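## Task

Take the culture plate labelled W06 out of the incubator and put it in out-nest O1, lying flat between the nest's locators, with its well A1 at the nest corner marked A1 and its lid seated fully on it. All other plates and lids must stay as they were. The incubator door must finish closed and latched by its catch. Anything that stays in place only because the robot holds it does not count. Release the plate and move the gripper away at the end.

## Robot and tools

Robot: a single four-axis SCARA plate mover (scara4) with one gripper that always stays level. Its joints, base outward: lift (prismatic, 0.000 to 0.550 m), shoulder (-2.000 to 2.000 rad), elbow (-2.800 to 2.800 rad), wrist yaw (-12.566 to 12.566 rad). The gripper has two fingers driven together by one number. The commanded point, end_effector_position, is midway between the rubber pads, about 2-3 cm behind the fingertips. Keep the elbow angle more than 0.4 rad away from 0; a nearly straight arm can fold and fault.

Frames: the scene frame has its origin on the table top under the arm base, +z up, +y to the left when facing along +x. The gripper frame: +x is the direction the fingers point, the fingers open and close along its y axis, z is its vertical axis. Motion offsets are in the gripper's own axes.

Task hints: the incubator door keeps swinging after a push; if it opens far beyond 90 degrees its outer face is out of reach for closing. A plate inside the incubator shows its ID on the front. On every labelled item, well A1 lies at the labelled short end, in the corner opposite the labelled long side.

Tools:
- execute_actions(actions): a list of actions run in sequence. Each action is a table of 0 to 15 rows; each row lasts one control step (1/30 s), and if fewer than 15 rows are given the last row repeats to fill 15 steps. A row is 5 numbers in [-1, 1]: dx, dy, dz, rz, opening. dx, dy, dz, rz are an offset (not a pose) from the gripper's measured pose at the start of that action (for the first action of a call, from the last pose reported in the scene), in gripper axes; each row is measured from that same start, not cumulative. Scale: 1.0 = 0.6 m for dx/dy/dz and 180 degrees for rz; rz turns from +x toward +y. opening is absolute: +1 fully open (0.140 m), -1 closed (0.066 m gap remains). Full open-to-closed needs at least ~0.6 s. An empty list just returns state and images.
- move(target, speed, blocking): straight-line path toward one target, a single row of 5 numbers laid out like a row above (offset from the pose in the last result that showed one, gripper axes, same scales; opening absolute, sent at start). speed in m/s, 0.002 to 0.5, default 0.25; turning capped at twice that in rad/s. Path duration 0.5 to 10 s; longer ones stop short. It does not slow for obstacles, can lag, stray or overshoot speed (especially near a straight arm). Faster contact and targets deeper past contact press harder. blocking=false returns after 0.5 s while the arm continues; then use wait or stop before new actions or moves.
- wait(seconds): 0 to 10; the arm holds its last command, a running move continues, returns early when it ends.
- stop(): brakes a running move; braking needs room; fingers continue.
- zoom_image(camera, region): closer view of the latest image of cam_head_left, cam_head_right, cam_high, cam_low or cam_wrist; region [x0, y0, x1, y1] in pixels, origin top-left, at most 504x504.
- finished_scene(scene): ends the current scene (give its number) after the last command is held; irreversible; reports success and gives the next task. Replying without a tool call ends everything.

Controller: each step the commanded pose is clipped to within 70 mm and 16 degrees of the measured pose, then reached by damped inverse kinematics; a far target may take several actions, so keep commanding the remainder. Because offsets are from the measured pose, repeating a small offset against something rigid does not push harder, but against something that yields it goes further. Joints decelerate together; after big moves the arm may lag its target.

Results: state gives end_effector_position (m) and end_effector_quat_wxyz in the scene frame (less accurate at long reach). Joint positions lists lift, shoulder, elbow, wrist yaw, then finger pad gap (m). Hand target is what the controller is currently driving toward. grip_measured is the measured opening on the command scale (may be off by up to ~1 mm, constant per scene). A move adds a move: line with its ending (done, off_target, moving, held, fault) and limits (paced = sent pose clipped; held = a check blocked steps, after which the arm may speed up), plus distance to target. A pose unreachable line means the clearance check altered or blocked the command. Camera images come in the order cam_head_left, cam_head_right, cam_high, cam_low, cam_wrist, all 504x504; calibration may differ slightly per scene.

Gripping: to hold, command an opening below grip_measured, about 0.04 below for a firm grip, less for lighter. Pad force is limited near 18 N; fast closing can squeeze harder. Held parts may occasionally be tugged.

Avoid: torque faults (load limits lift 52.8 N, shoulder 7.92 N m, elbow 3.96 N m, wrist yaw 1.32 N m, held weight included; a fault halts the arm 10 s and drops the rest of the call), motor overheating from long holding (MOTOR HOT from 85 °C, OVER-TEMPERATURE FAULT at 100 °C), drops, slips, slamming the door, hard impacts or pushes, and anything falling off the table, which ends the scene. Faster, lower-effort solutions are preferred.

Each tool is called after ">>>" as name([rows], argument=value, ...), one row to a line, values as JSON.

## Session

>>> execute_actions(actions=[])

Scene clock: 0.00 s.
end_effector_position=(+0.3943, -0.1321, +0.4826) grip_measured=+0.99 end_effector_quat_wxyz=(-0.233, -0.000, -0.000, +0.972)
Joint positions: [ 0.478 -0.946 -1.474 -0.25   0.14 ]
Hand target: +0.394, -0.132, +0.483; -0.233, -0.000, -0.000, +0.972

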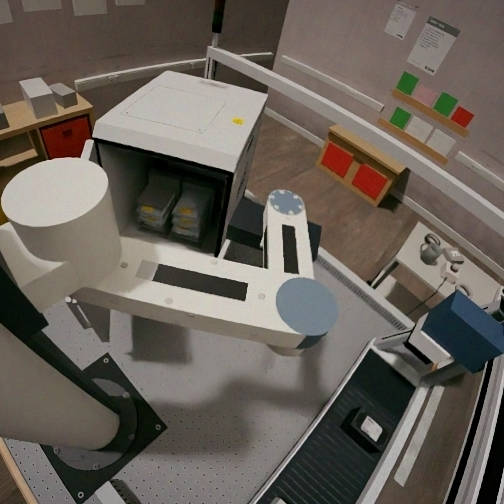

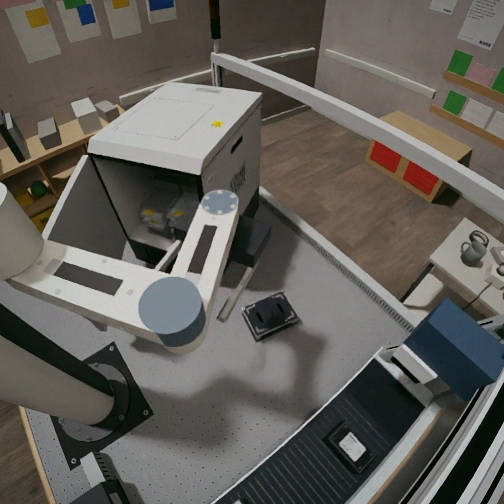

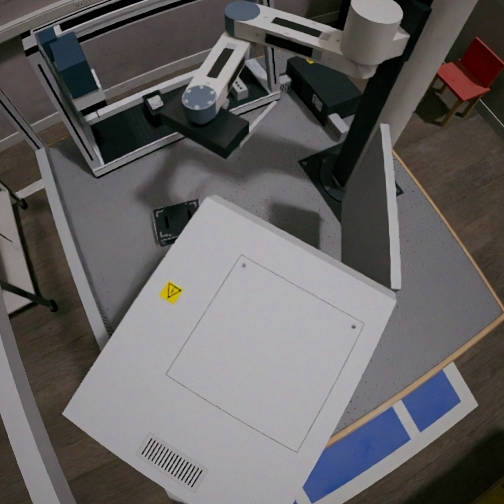

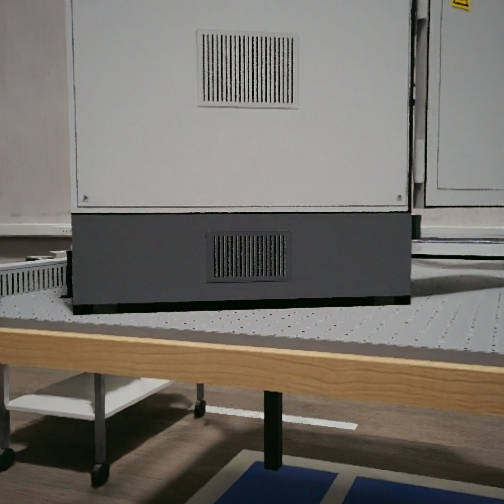

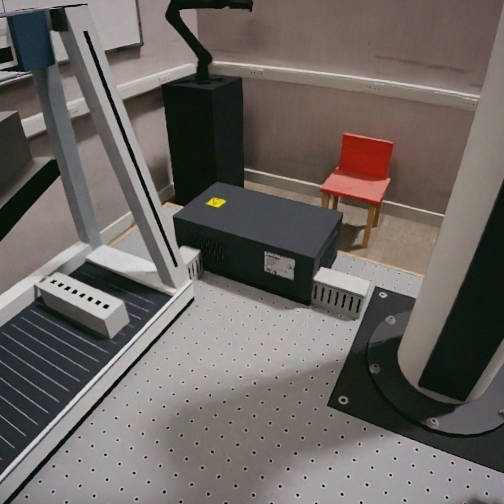

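>>> zoom_image(camera="cam_head_left", region=[60, 60, 330, 330])

>>> zoom_image(camera="cam_head_right", region=[20, 80, 320, 380])

>>> zoom_image(camera="cam_high", region=[100, 100, 420, 420])

Region (60, 60, 330, 330) of cam_head_left's 504x504 image, scaled by 1.867, with more detail than that image has.

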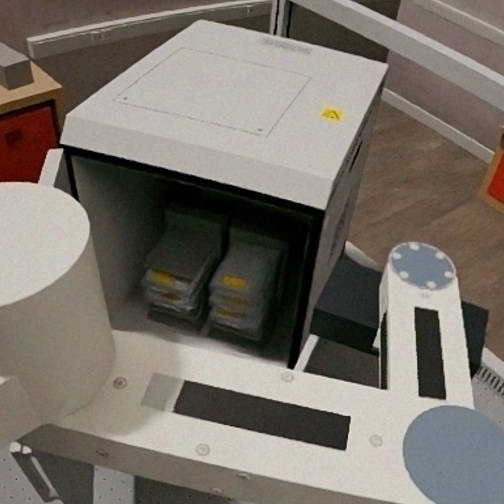

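Region (20, 80, 320, 380) of cam_head_right's 504x504 image, scaled by 1.680, with more detail than that image has.

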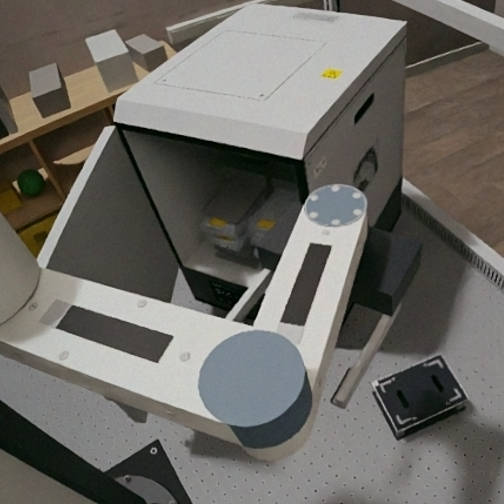

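Region (100, 100, 420, 420) of cam_high's 504x504 image, scaled by 1.575, with more detail than that image has.

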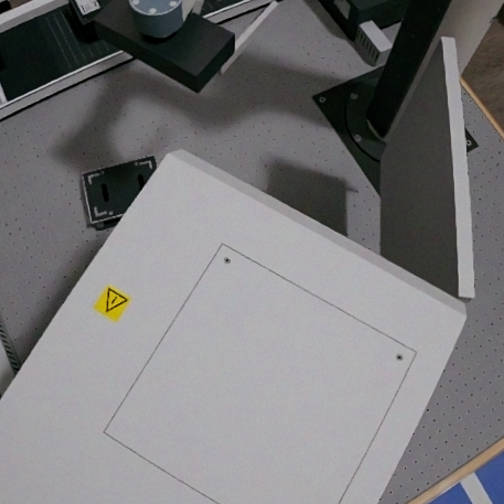

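>>> move(target=[-0.26, -0.489, 0.08, -0.972, 1], speed=0.3)

Scene clock: 6.47 s.
end_effector_position=(+0.4000, +0.2001, +0.5305) grip_measured=+0.99 end_effector_quat_wxyz=(+0.961, -0.000, -0.000, +0.276)
Joint positions: [ 0.526 -0.155 -0.627 -4.942  0.14 ]
Hand target: +0.400, +0.200, +0.531; +0.961, -0.000, -0.000, +0.276
Off the commanded pose: 0.000 m, 0 deg.
move: done
camera_calibration (this result's frames):
cam_wrist: T_world_to_cam=[[0.534132, -0.845401, -0.000378042, -0.0342672], [-0.507456, -0.320258, -0.799952, 0.678693], [0.676159, 0.427472, -0.600063, 0.0579945], [0, 0, 0, 1]] pos_world=[0.323496, 0.163596, 0.577709]

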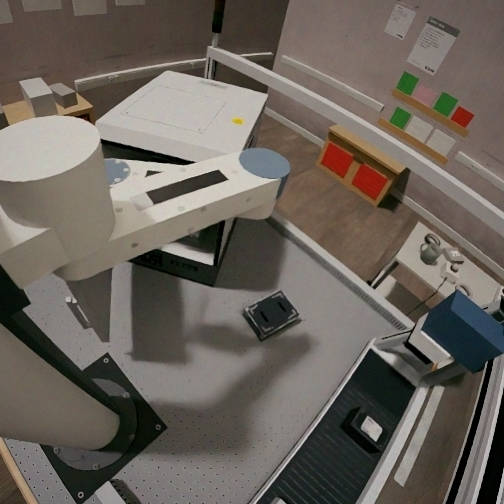

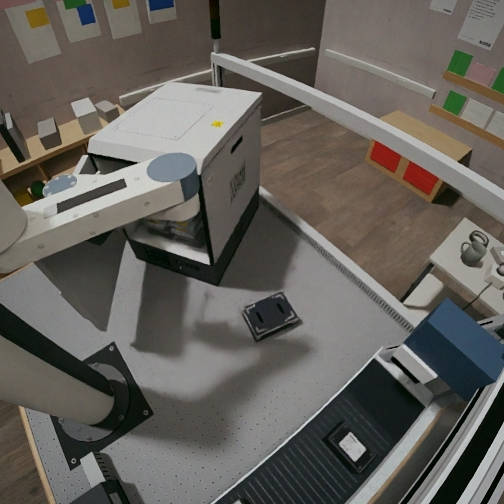

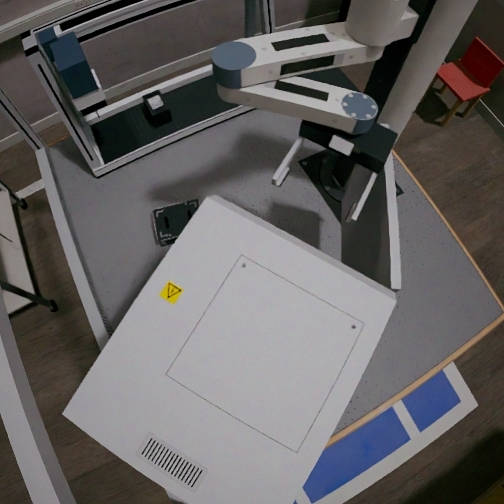

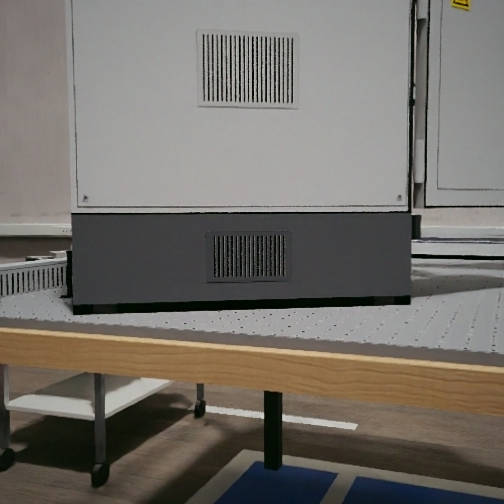

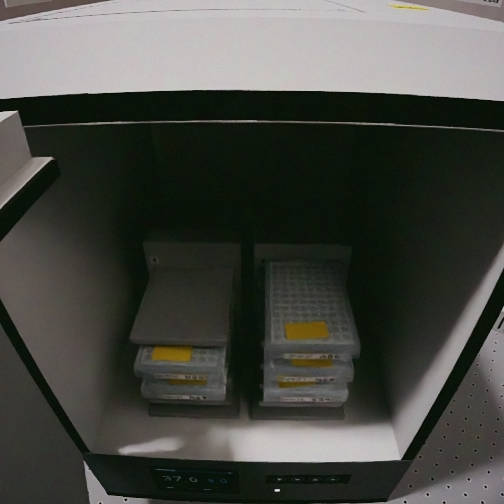

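>>> zoom_image(camera="cam_wrist", region=[110, 230, 380, 430])

Region (110, 230, 380, 430) of cam_wrist's 504x504 image, scaled by 1.867, with more detail than that image has; it fills the top 373 rows of this view, and the rest is white.

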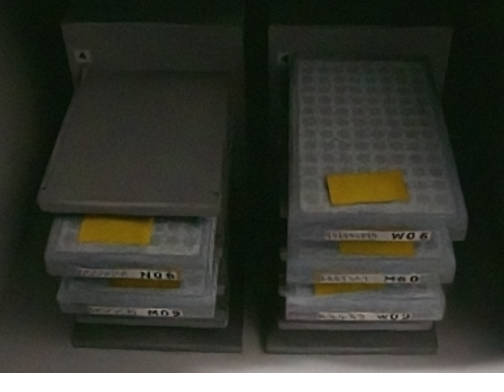

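>>> move(target=[0.08, -0.073, 0, 0, 0.3])

>>> move(target=[0, 0, -0.33, 0, 0.3])

Scene clock: 8.20 s.
end_effector_position=(+0.4641, +0.1884, +0.5305) grip_measured=+0.30 end_effector_quat_wxyz=(+0.961, -0.000, -0.000, +0.276)
Joint positions: [ 0.526 -0.401 -0.797 -4.527  0.114]
Hand target: +0.464, +0.189, +0.531; +0.961, -0.000, -0.000, +0.276
Off the commanded pose: 0.000 m, 0 deg.
move: done
camera_calibration (this result's frames):
cam_wrist: T_world_to_cam=[[0.533519, -0.845788, -0.000378042, -0.0780491], [-0.507688, -0.31989, -0.799952, 0.707479], [0.676469, 0.426982, -0.600063, 0.0196472], [0, 0, 0, 1]] pos_world=[0.387528, 0.151913, 0.577709]

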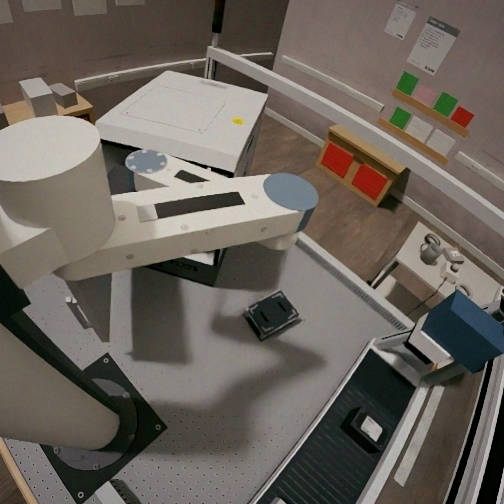

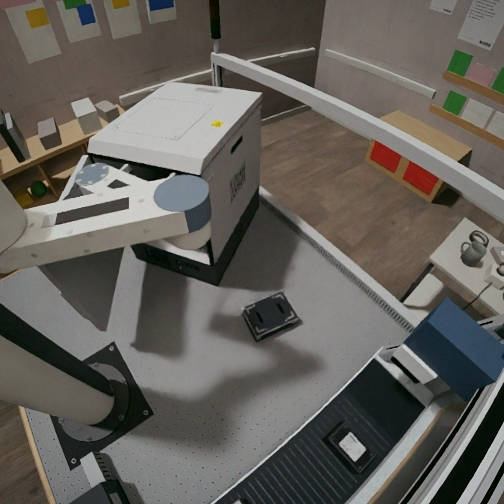

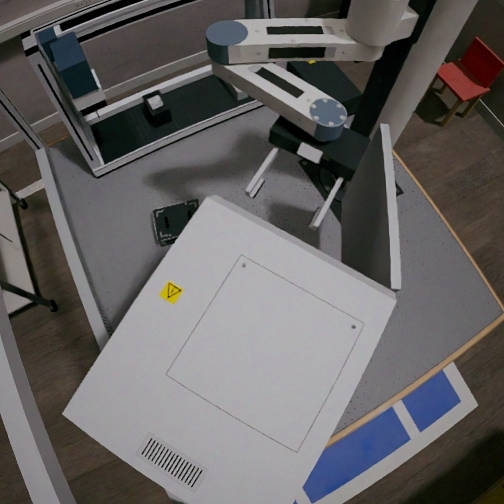

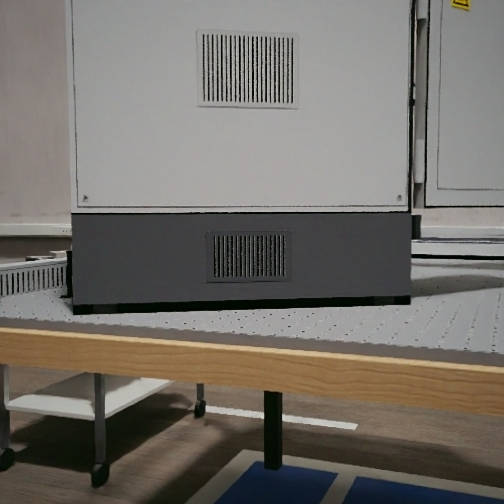

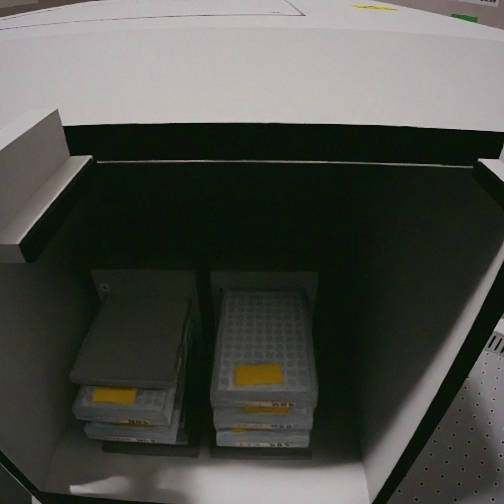

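Scene clock: 9.40 s.
end_effector_position=(+0.4640, +0.1884, +0.3325) grip_measured=+0.30 end_effector_quat_wxyz=(+0.961, -0.000, -0.000, +0.276)
Joint positions: [ 0.327 -0.401 -0.797 -4.527  0.114]
Hand target: +0.464, +0.188, +0.333; +0.961, -0.000, -0.000, +0.276
Off the commanded pose: 0.000 m, 0 deg.
move: done
camera_calibration (this result's frames):
cam_wrist: T_world_to_cam=[[0.533547, -0.84577, -0.000378042, -0.078136], [-0.507677, -0.319906, -0.799952, 0.549031], [0.676455, 0.427005, -0.600063, -0.0991938], [0, 0, 0, 1]] pos_world=[0.38752, 0.15191, 0.379646]

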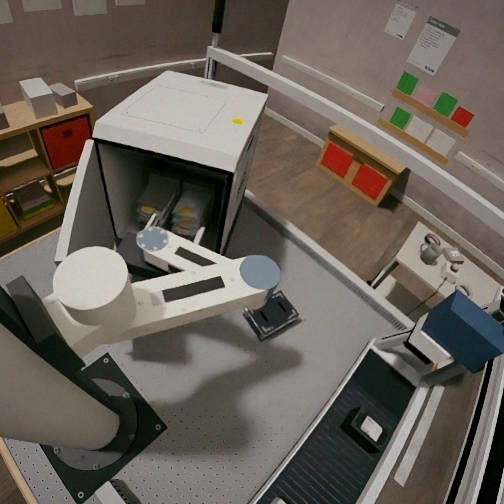

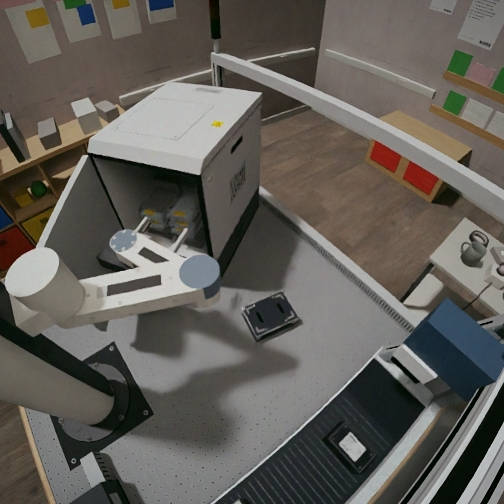

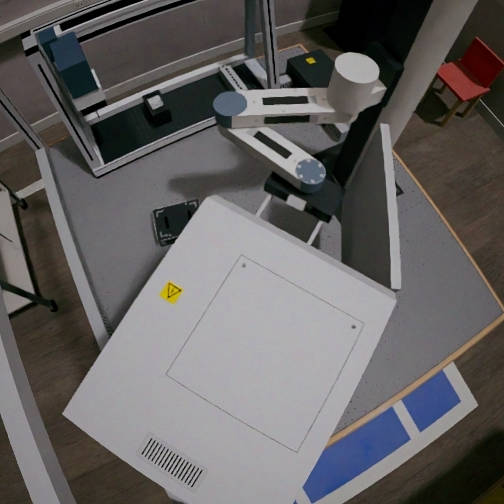

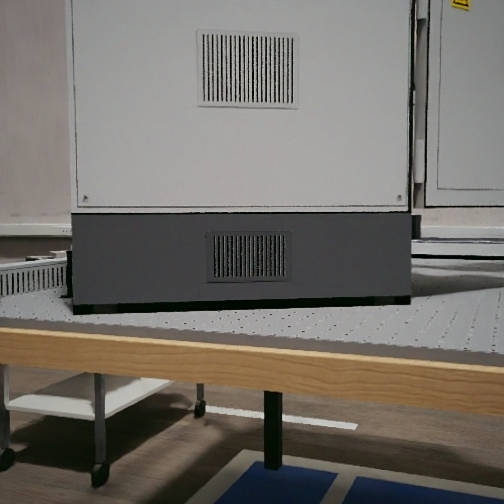

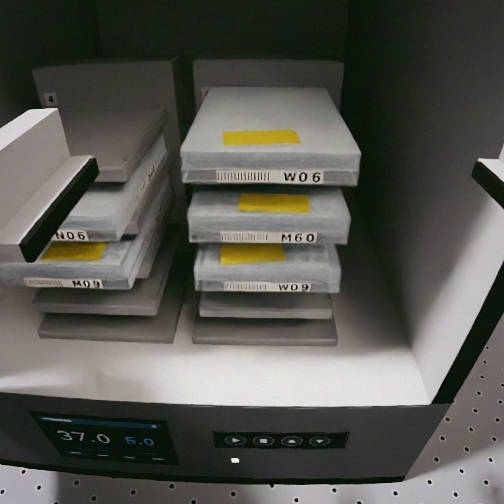

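>>> move(target=[0.25, 0, -0.02, 0, -0.28], speed=0.15)

Scene clock: 11.03 s.
end_effector_position=(+0.5912, +0.2680, +0.3205) grip_measured=-0.28 end_effector_quat_wxyz=(+0.961, -0.000, -0.000, +0.276)
Joint positions: [ 0.315 -0.162 -1.497 -4.066  0.093]
Hand target: +0.591, +0.268, +0.320; +0.961, -0.000, -0.000, +0.276
Off the commanded pose: 0.000 m, 0 deg.
move: done
camera_calibration (this result's frames):
cam_wrist: T_world_to_cam=[[0.533238, -0.845965, -0.000378042, -0.0784732], [-0.507794, -0.319721, -0.799952, 0.629496], [0.676611, 0.426757, -0.600063, -0.226412], [0, 0, 0, 1]] pos_world=[0.514692, 0.2315, 0.367676]

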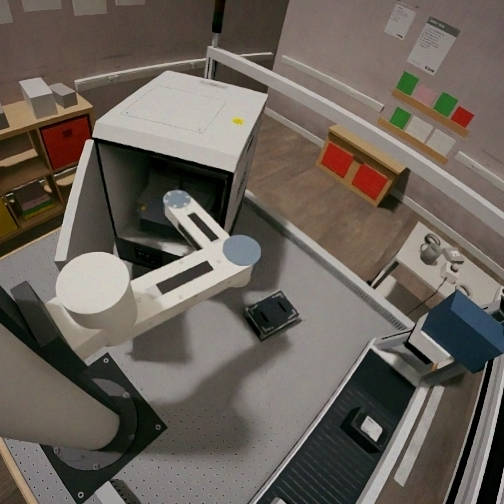

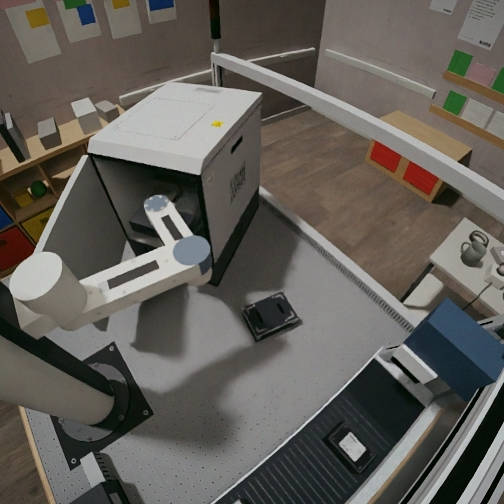

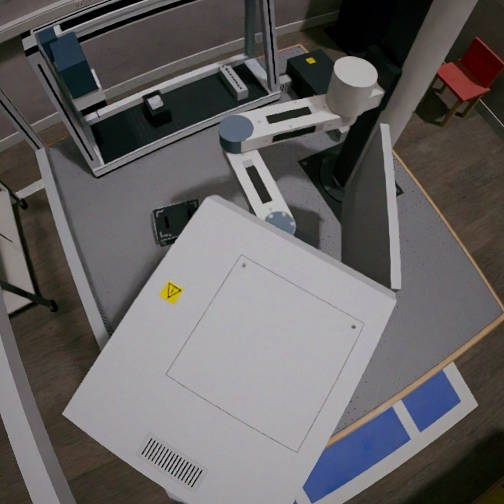

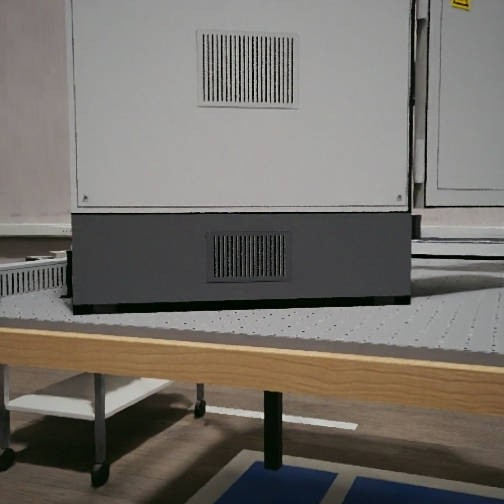

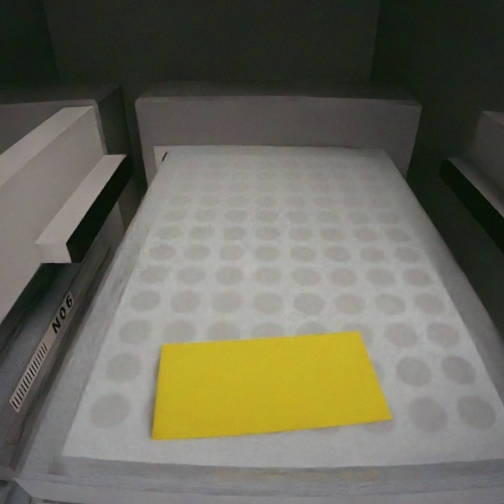

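>>> move(target=[0, 0, -0.039, 0, -0.2], speed=0.03)

Scene clock: 12.10 s.
end_effector_position=(+0.5912, +0.2680, +0.2979) grip_measured=-0.20 end_effector_quat_wxyz=(+0.961, -0.000, -0.000, +0.276)
Joint positions: [ 0.293 -0.162 -1.497 -4.066  0.096]
Hand target: +0.591, +0.268, +0.297; +0.961, -0.000, -0.000, +0.276
Off the commanded pose: 0.001 m, 0 deg.
move: done
camera_calibration (this result's frames):
cam_wrist: T_world_to_cam=[[0.533275, -0.845942, -0.000378042, -0.0785017], [-0.50778, -0.319743, -0.799952, 0.611383], [0.676593, 0.426786, -0.600063, -0.239977], [0, 0, 0, 1]] pos_world=[0.514678, 0.231496, 0.345047]

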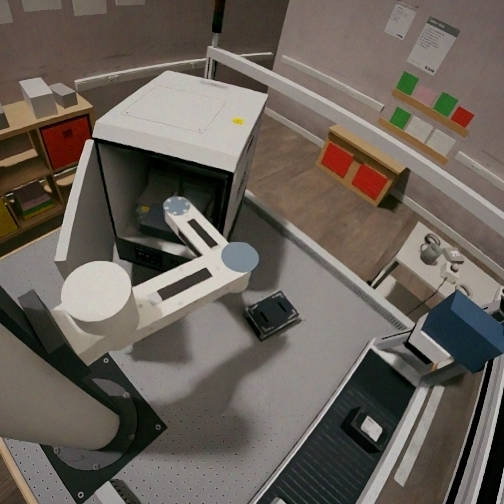

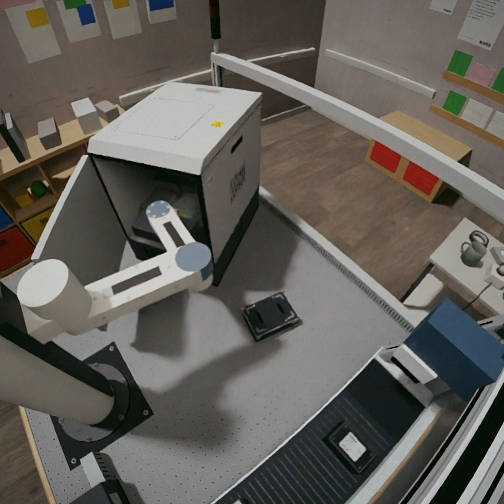

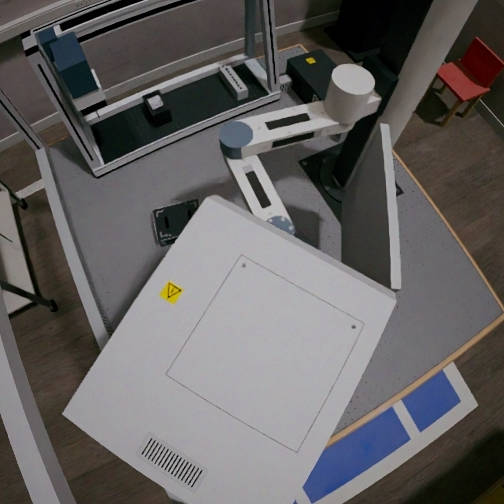

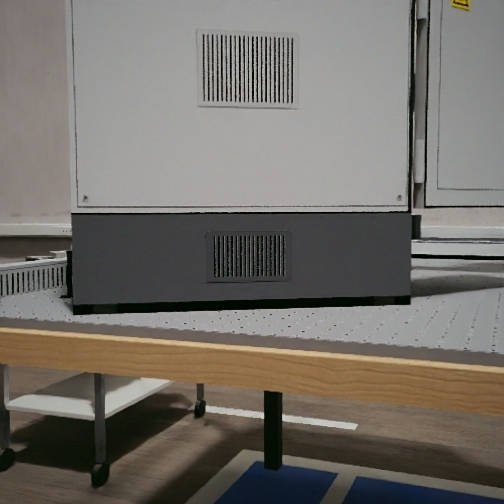

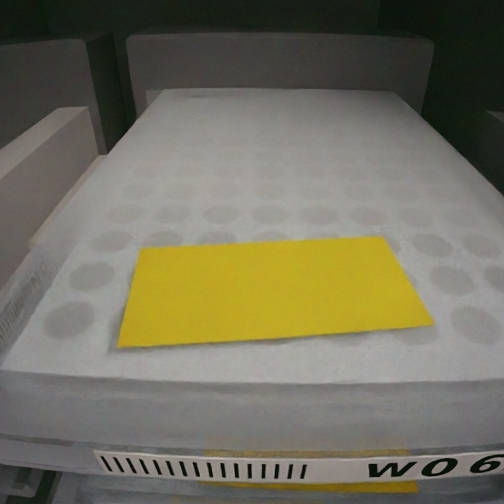

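>>> move(target=[0, 0, 0.0015, 0, -0.53], speed=0.02)

Scene clock: 12.90 s.
end_effector_position=(+0.5905, +0.2688, +0.2987) grip_measured=-0.49 end_effector_quat_wxyz=(+0.961, -0.000, -0.000, +0.277)
Joint positions: [ 0.294 -0.161 -1.496 -4.064  0.085]
Hand target: +0.591, +0.268, +0.299; +0.961, -0.000, -0.000, +0.276
Off the commanded pose: 0.001 m, 0 deg.
move: done
camera_calibration (this result's frames):
cam_wrist: T_world_to_cam=[[0.536556, -0.843865, -0.000378042, -0.0799591], [-0.506535, -0.321712, -0.799952, 0.611728], [0.67493, 0.429411, -0.600063, -0.239089], [0, 0, 0, 1]] pos_world=[0.514132, 0.231993, 0.345855]

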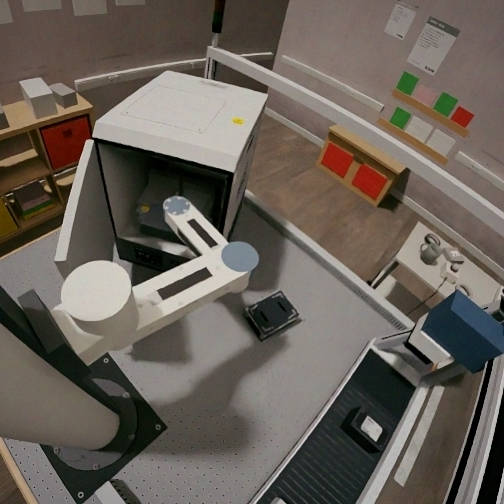

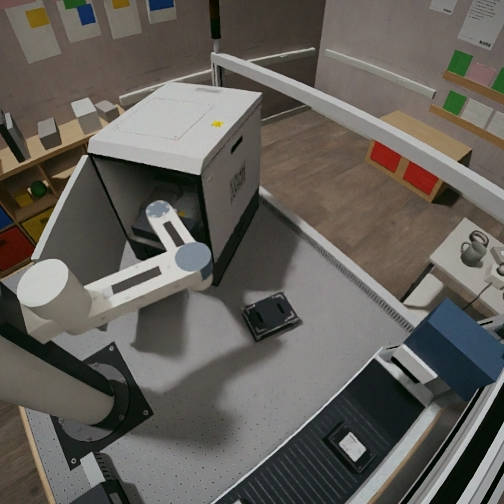

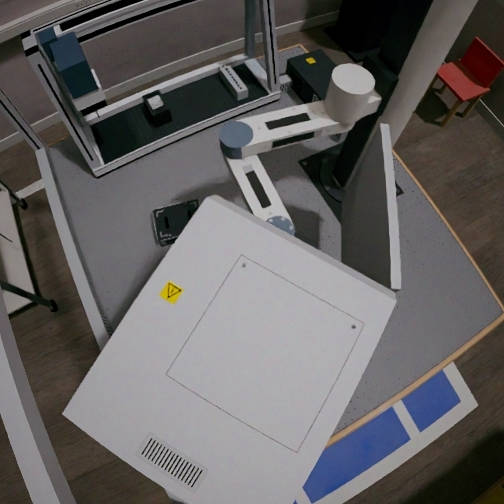

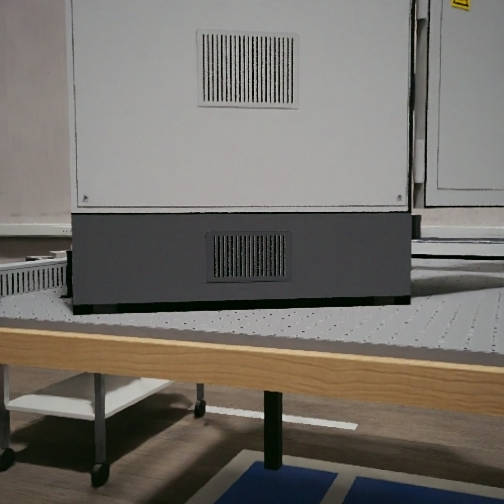

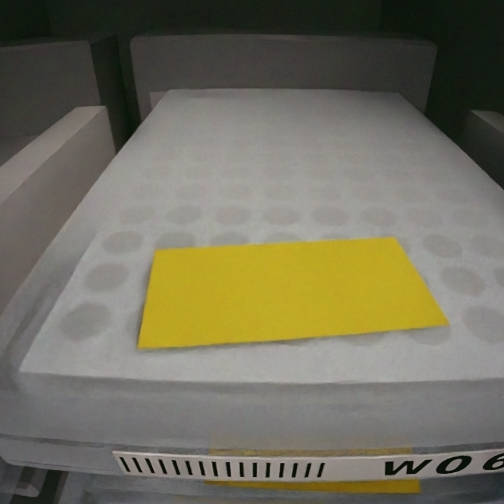

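Lift, then retract.

>>> move(target=[0, 0, 0.03, 0, -0.54], speed=0.03)

>>> move(target=[-0.27, 0, 0, 0, -0.54], speed=0.12)

>>> zoom_image(camera="cam_head_right", region=[60, 150, 320, 360])

>>> zoom_image(camera="cam_head_left", region=[60, 150, 320, 360])

Scene clock: 13.87 s.
end_effector_position=(+0.5904, +0.2689, +0.3167) grip_measured=-0.49 end_effector_quat_wxyz=(+0.961, -0.000, -0.000, +0.278)
Joint positions: [ 0.312 -0.161 -1.496 -4.063  0.085]
Hand target: +0.591, +0.269, +0.317; +0.961, -0.000, -0.000, +0.277
Off the commanded pose: 0.000 m, 0 deg.
move: done
camera_calibration (this result's frames):
cam_wrist: T_world_to_cam=[[0.537069, -0.843539, -0.000378042, -0.0801626], [-0.506339, -0.32202, -0.799952, 0.62612], [0.674669, 0.429821, -0.600063, -0.228207], [0, 0, 0, 1]] pos_world=[0.514046, 0.232091, 0.363897]

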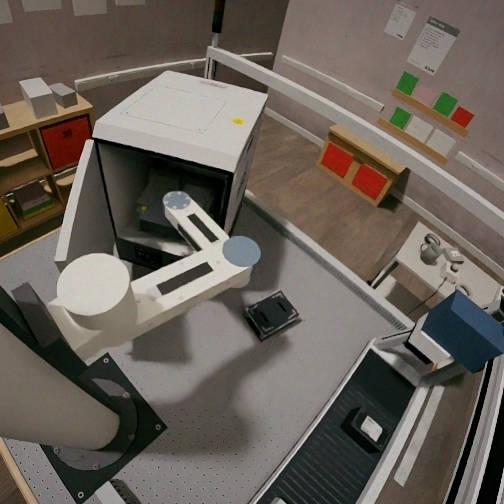

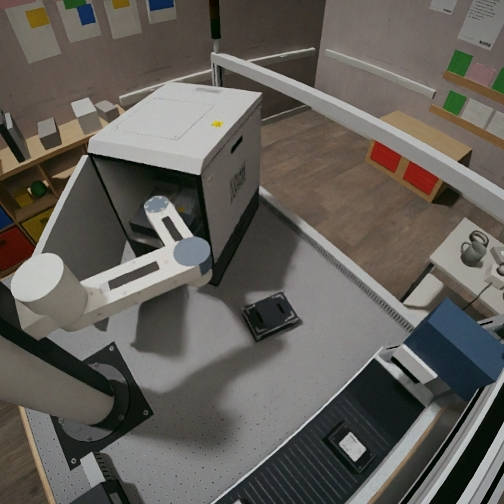

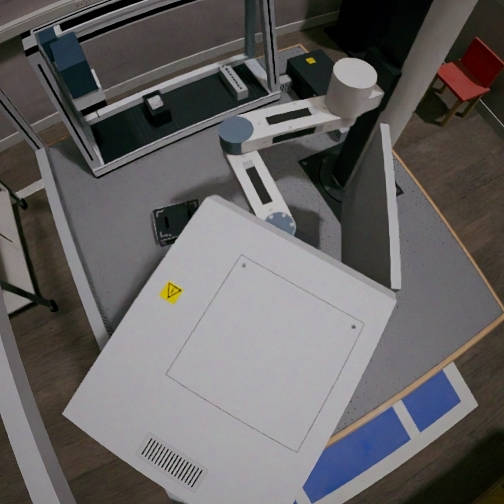

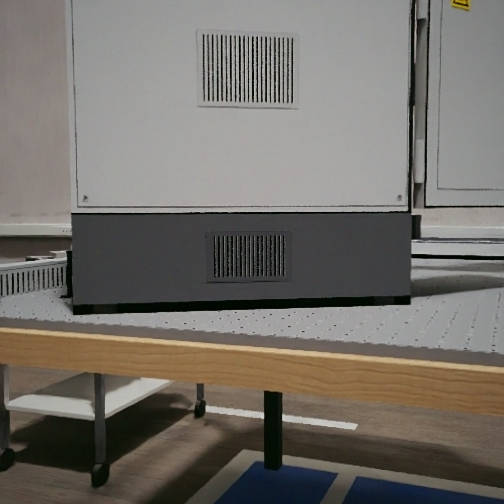

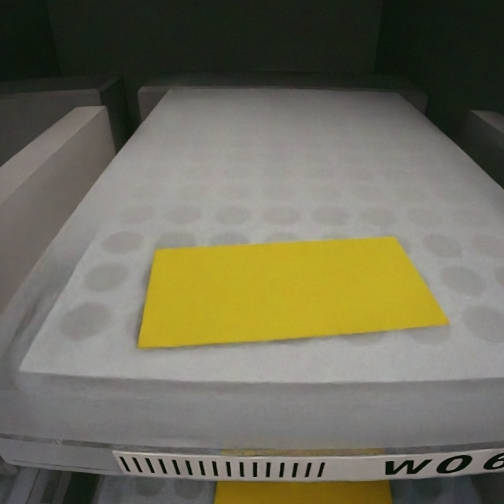

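Scene clock: 15.50 s.
end_effector_position=(+0.4534, +0.1824, +0.3167) grip_measured=-0.49 end_effector_quat_wxyz=(+0.961, -0.000, -0.000, +0.278)
Joint positions: [ 0.312 -0.412 -0.745 -4.563  0.085]
Hand target: +0.453, +0.182, +0.317; +0.961, -0.000, -0.000, +0.278
Off the commanded pose: 0.000 m, 0 deg.
move: done
camera_calibration (this result's frames):
cam_wrist: T_world_to_cam=[[0.537437, -0.843304, -0.000378042, -0.079745], [-0.506198, -0.322241, -0.799952, 0.528866], [0.674481, 0.430115, -0.600063, -0.0985635], [0, 0, 0, 1]] pos_world=[0.377048, 0.145567, 0.363893]

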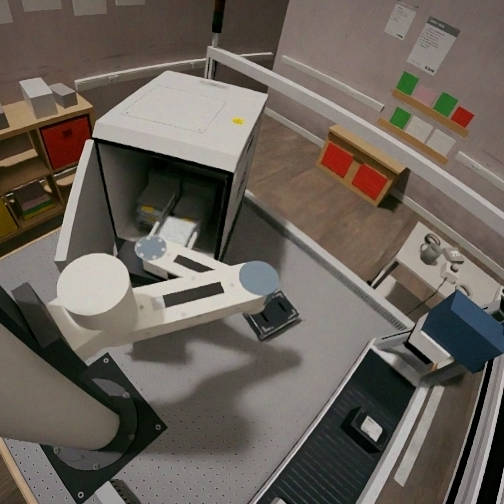

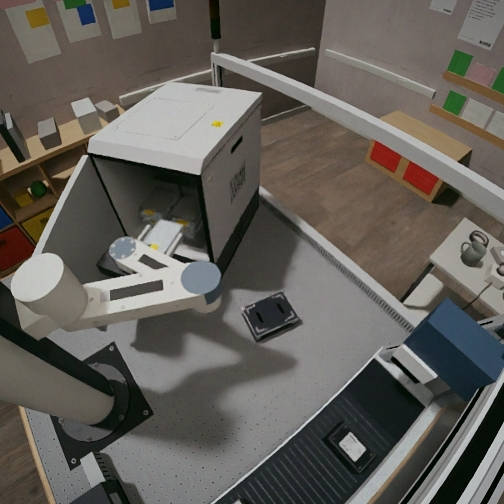

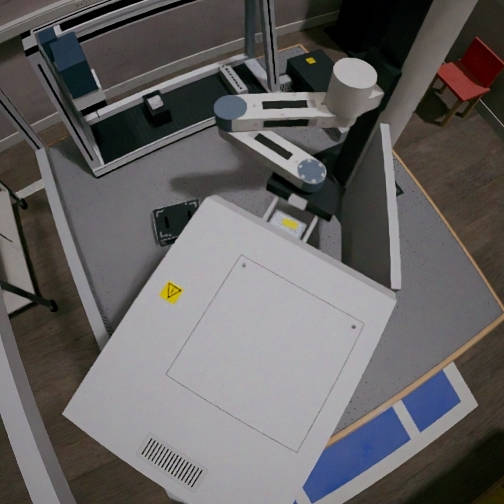

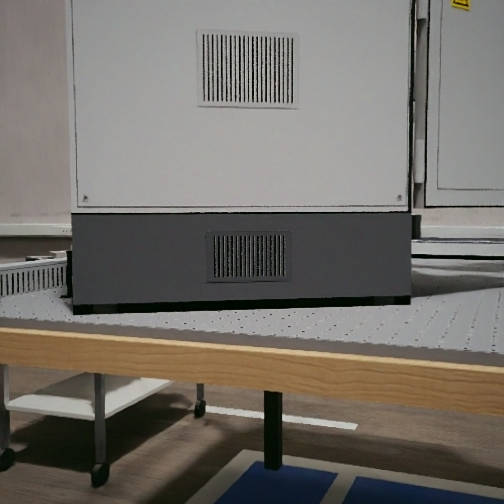

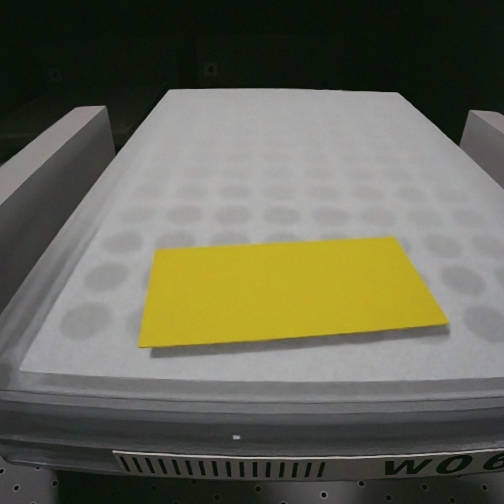

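Region (60, 150, 320, 360) of cam_head_right's 504x504 image, scaled by 1.938, with more detail than that image has; it fills the top 407 rows of this view, and the rest is white.

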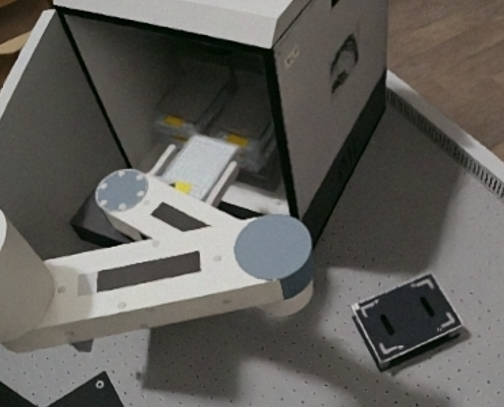

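Region (60, 150, 320, 360) of cam_head_left's 504x504 image, scaled by 1.938, with more detail than that image has; it fills the top 407 rows of this view, and the rest is white.

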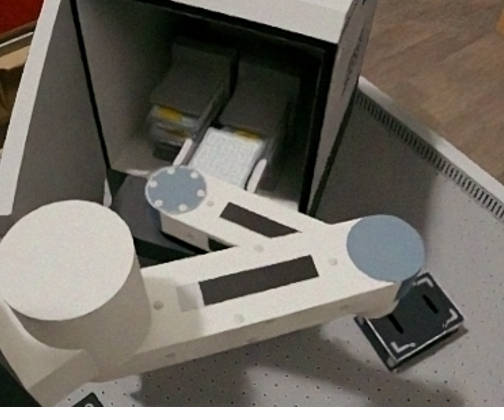

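>>> move(target=[-0.03, -0.3, 0, -0.1, -0.54], speed=0.15)

Scene clock: 17.30 s.
end_effector_position=(+0.5344, +0.0205, +0.3167) grip_measured=-0.49 end_effector_quat_wxyz=(+0.992, -0.000, -0.000, +0.124)
Joint positions: [ 0.312 -1.031 -0.879 -4.124  0.085]
Hand target: +0.534, +0.021, +0.317; +0.992, -0.000, -0.000, +0.124
Off the commanded pose: 0.000 m, 0 deg.
move: done
camera_calibration (this result's frames):
cam_wrist: T_world_to_cam=[[0.249848, -0.968285, -0.000378042, -0.103611], [-0.581108, -0.149632, -0.799952, 0.554199], [0.774525, 0.200087, -0.600063, -0.132321], [0, 0, 0, 1]] pos_world=[0.450423, 0.00907675, 0.363893]

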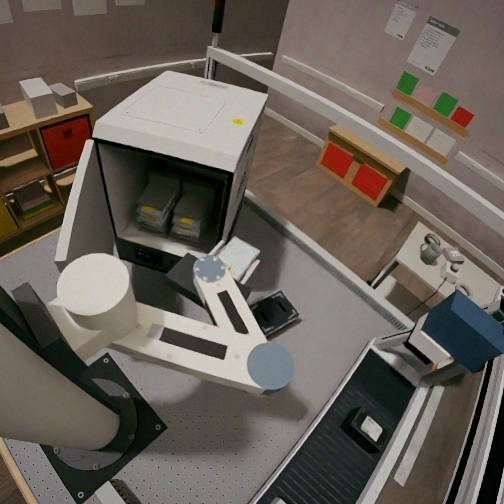

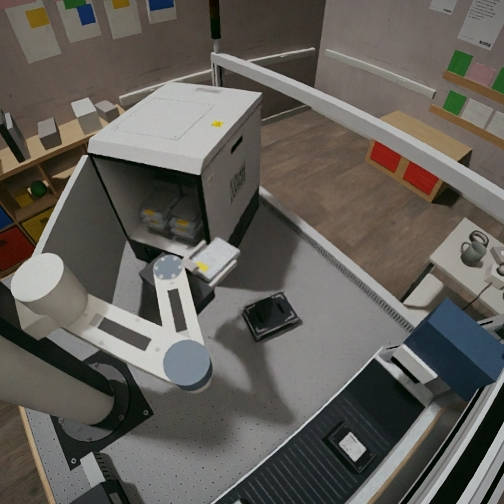

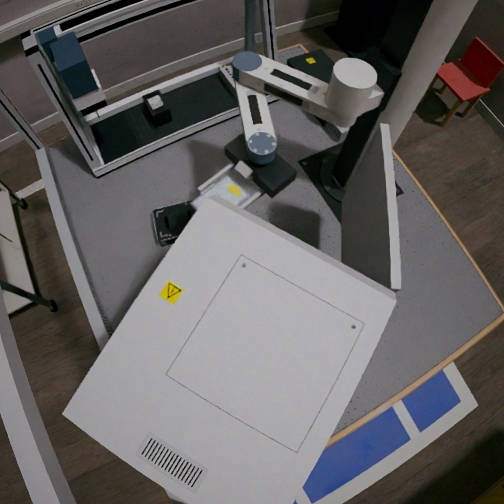

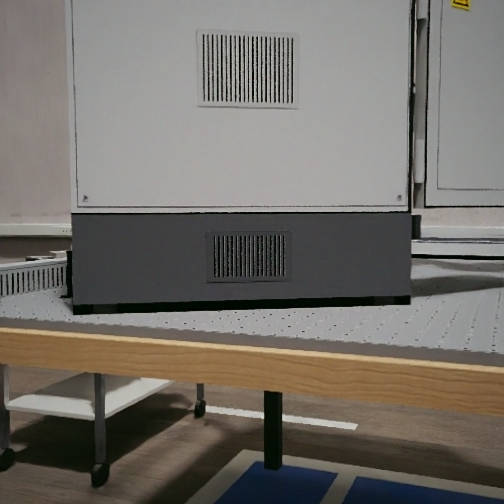

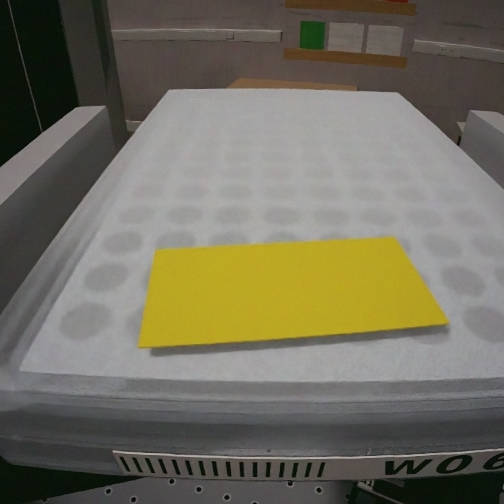

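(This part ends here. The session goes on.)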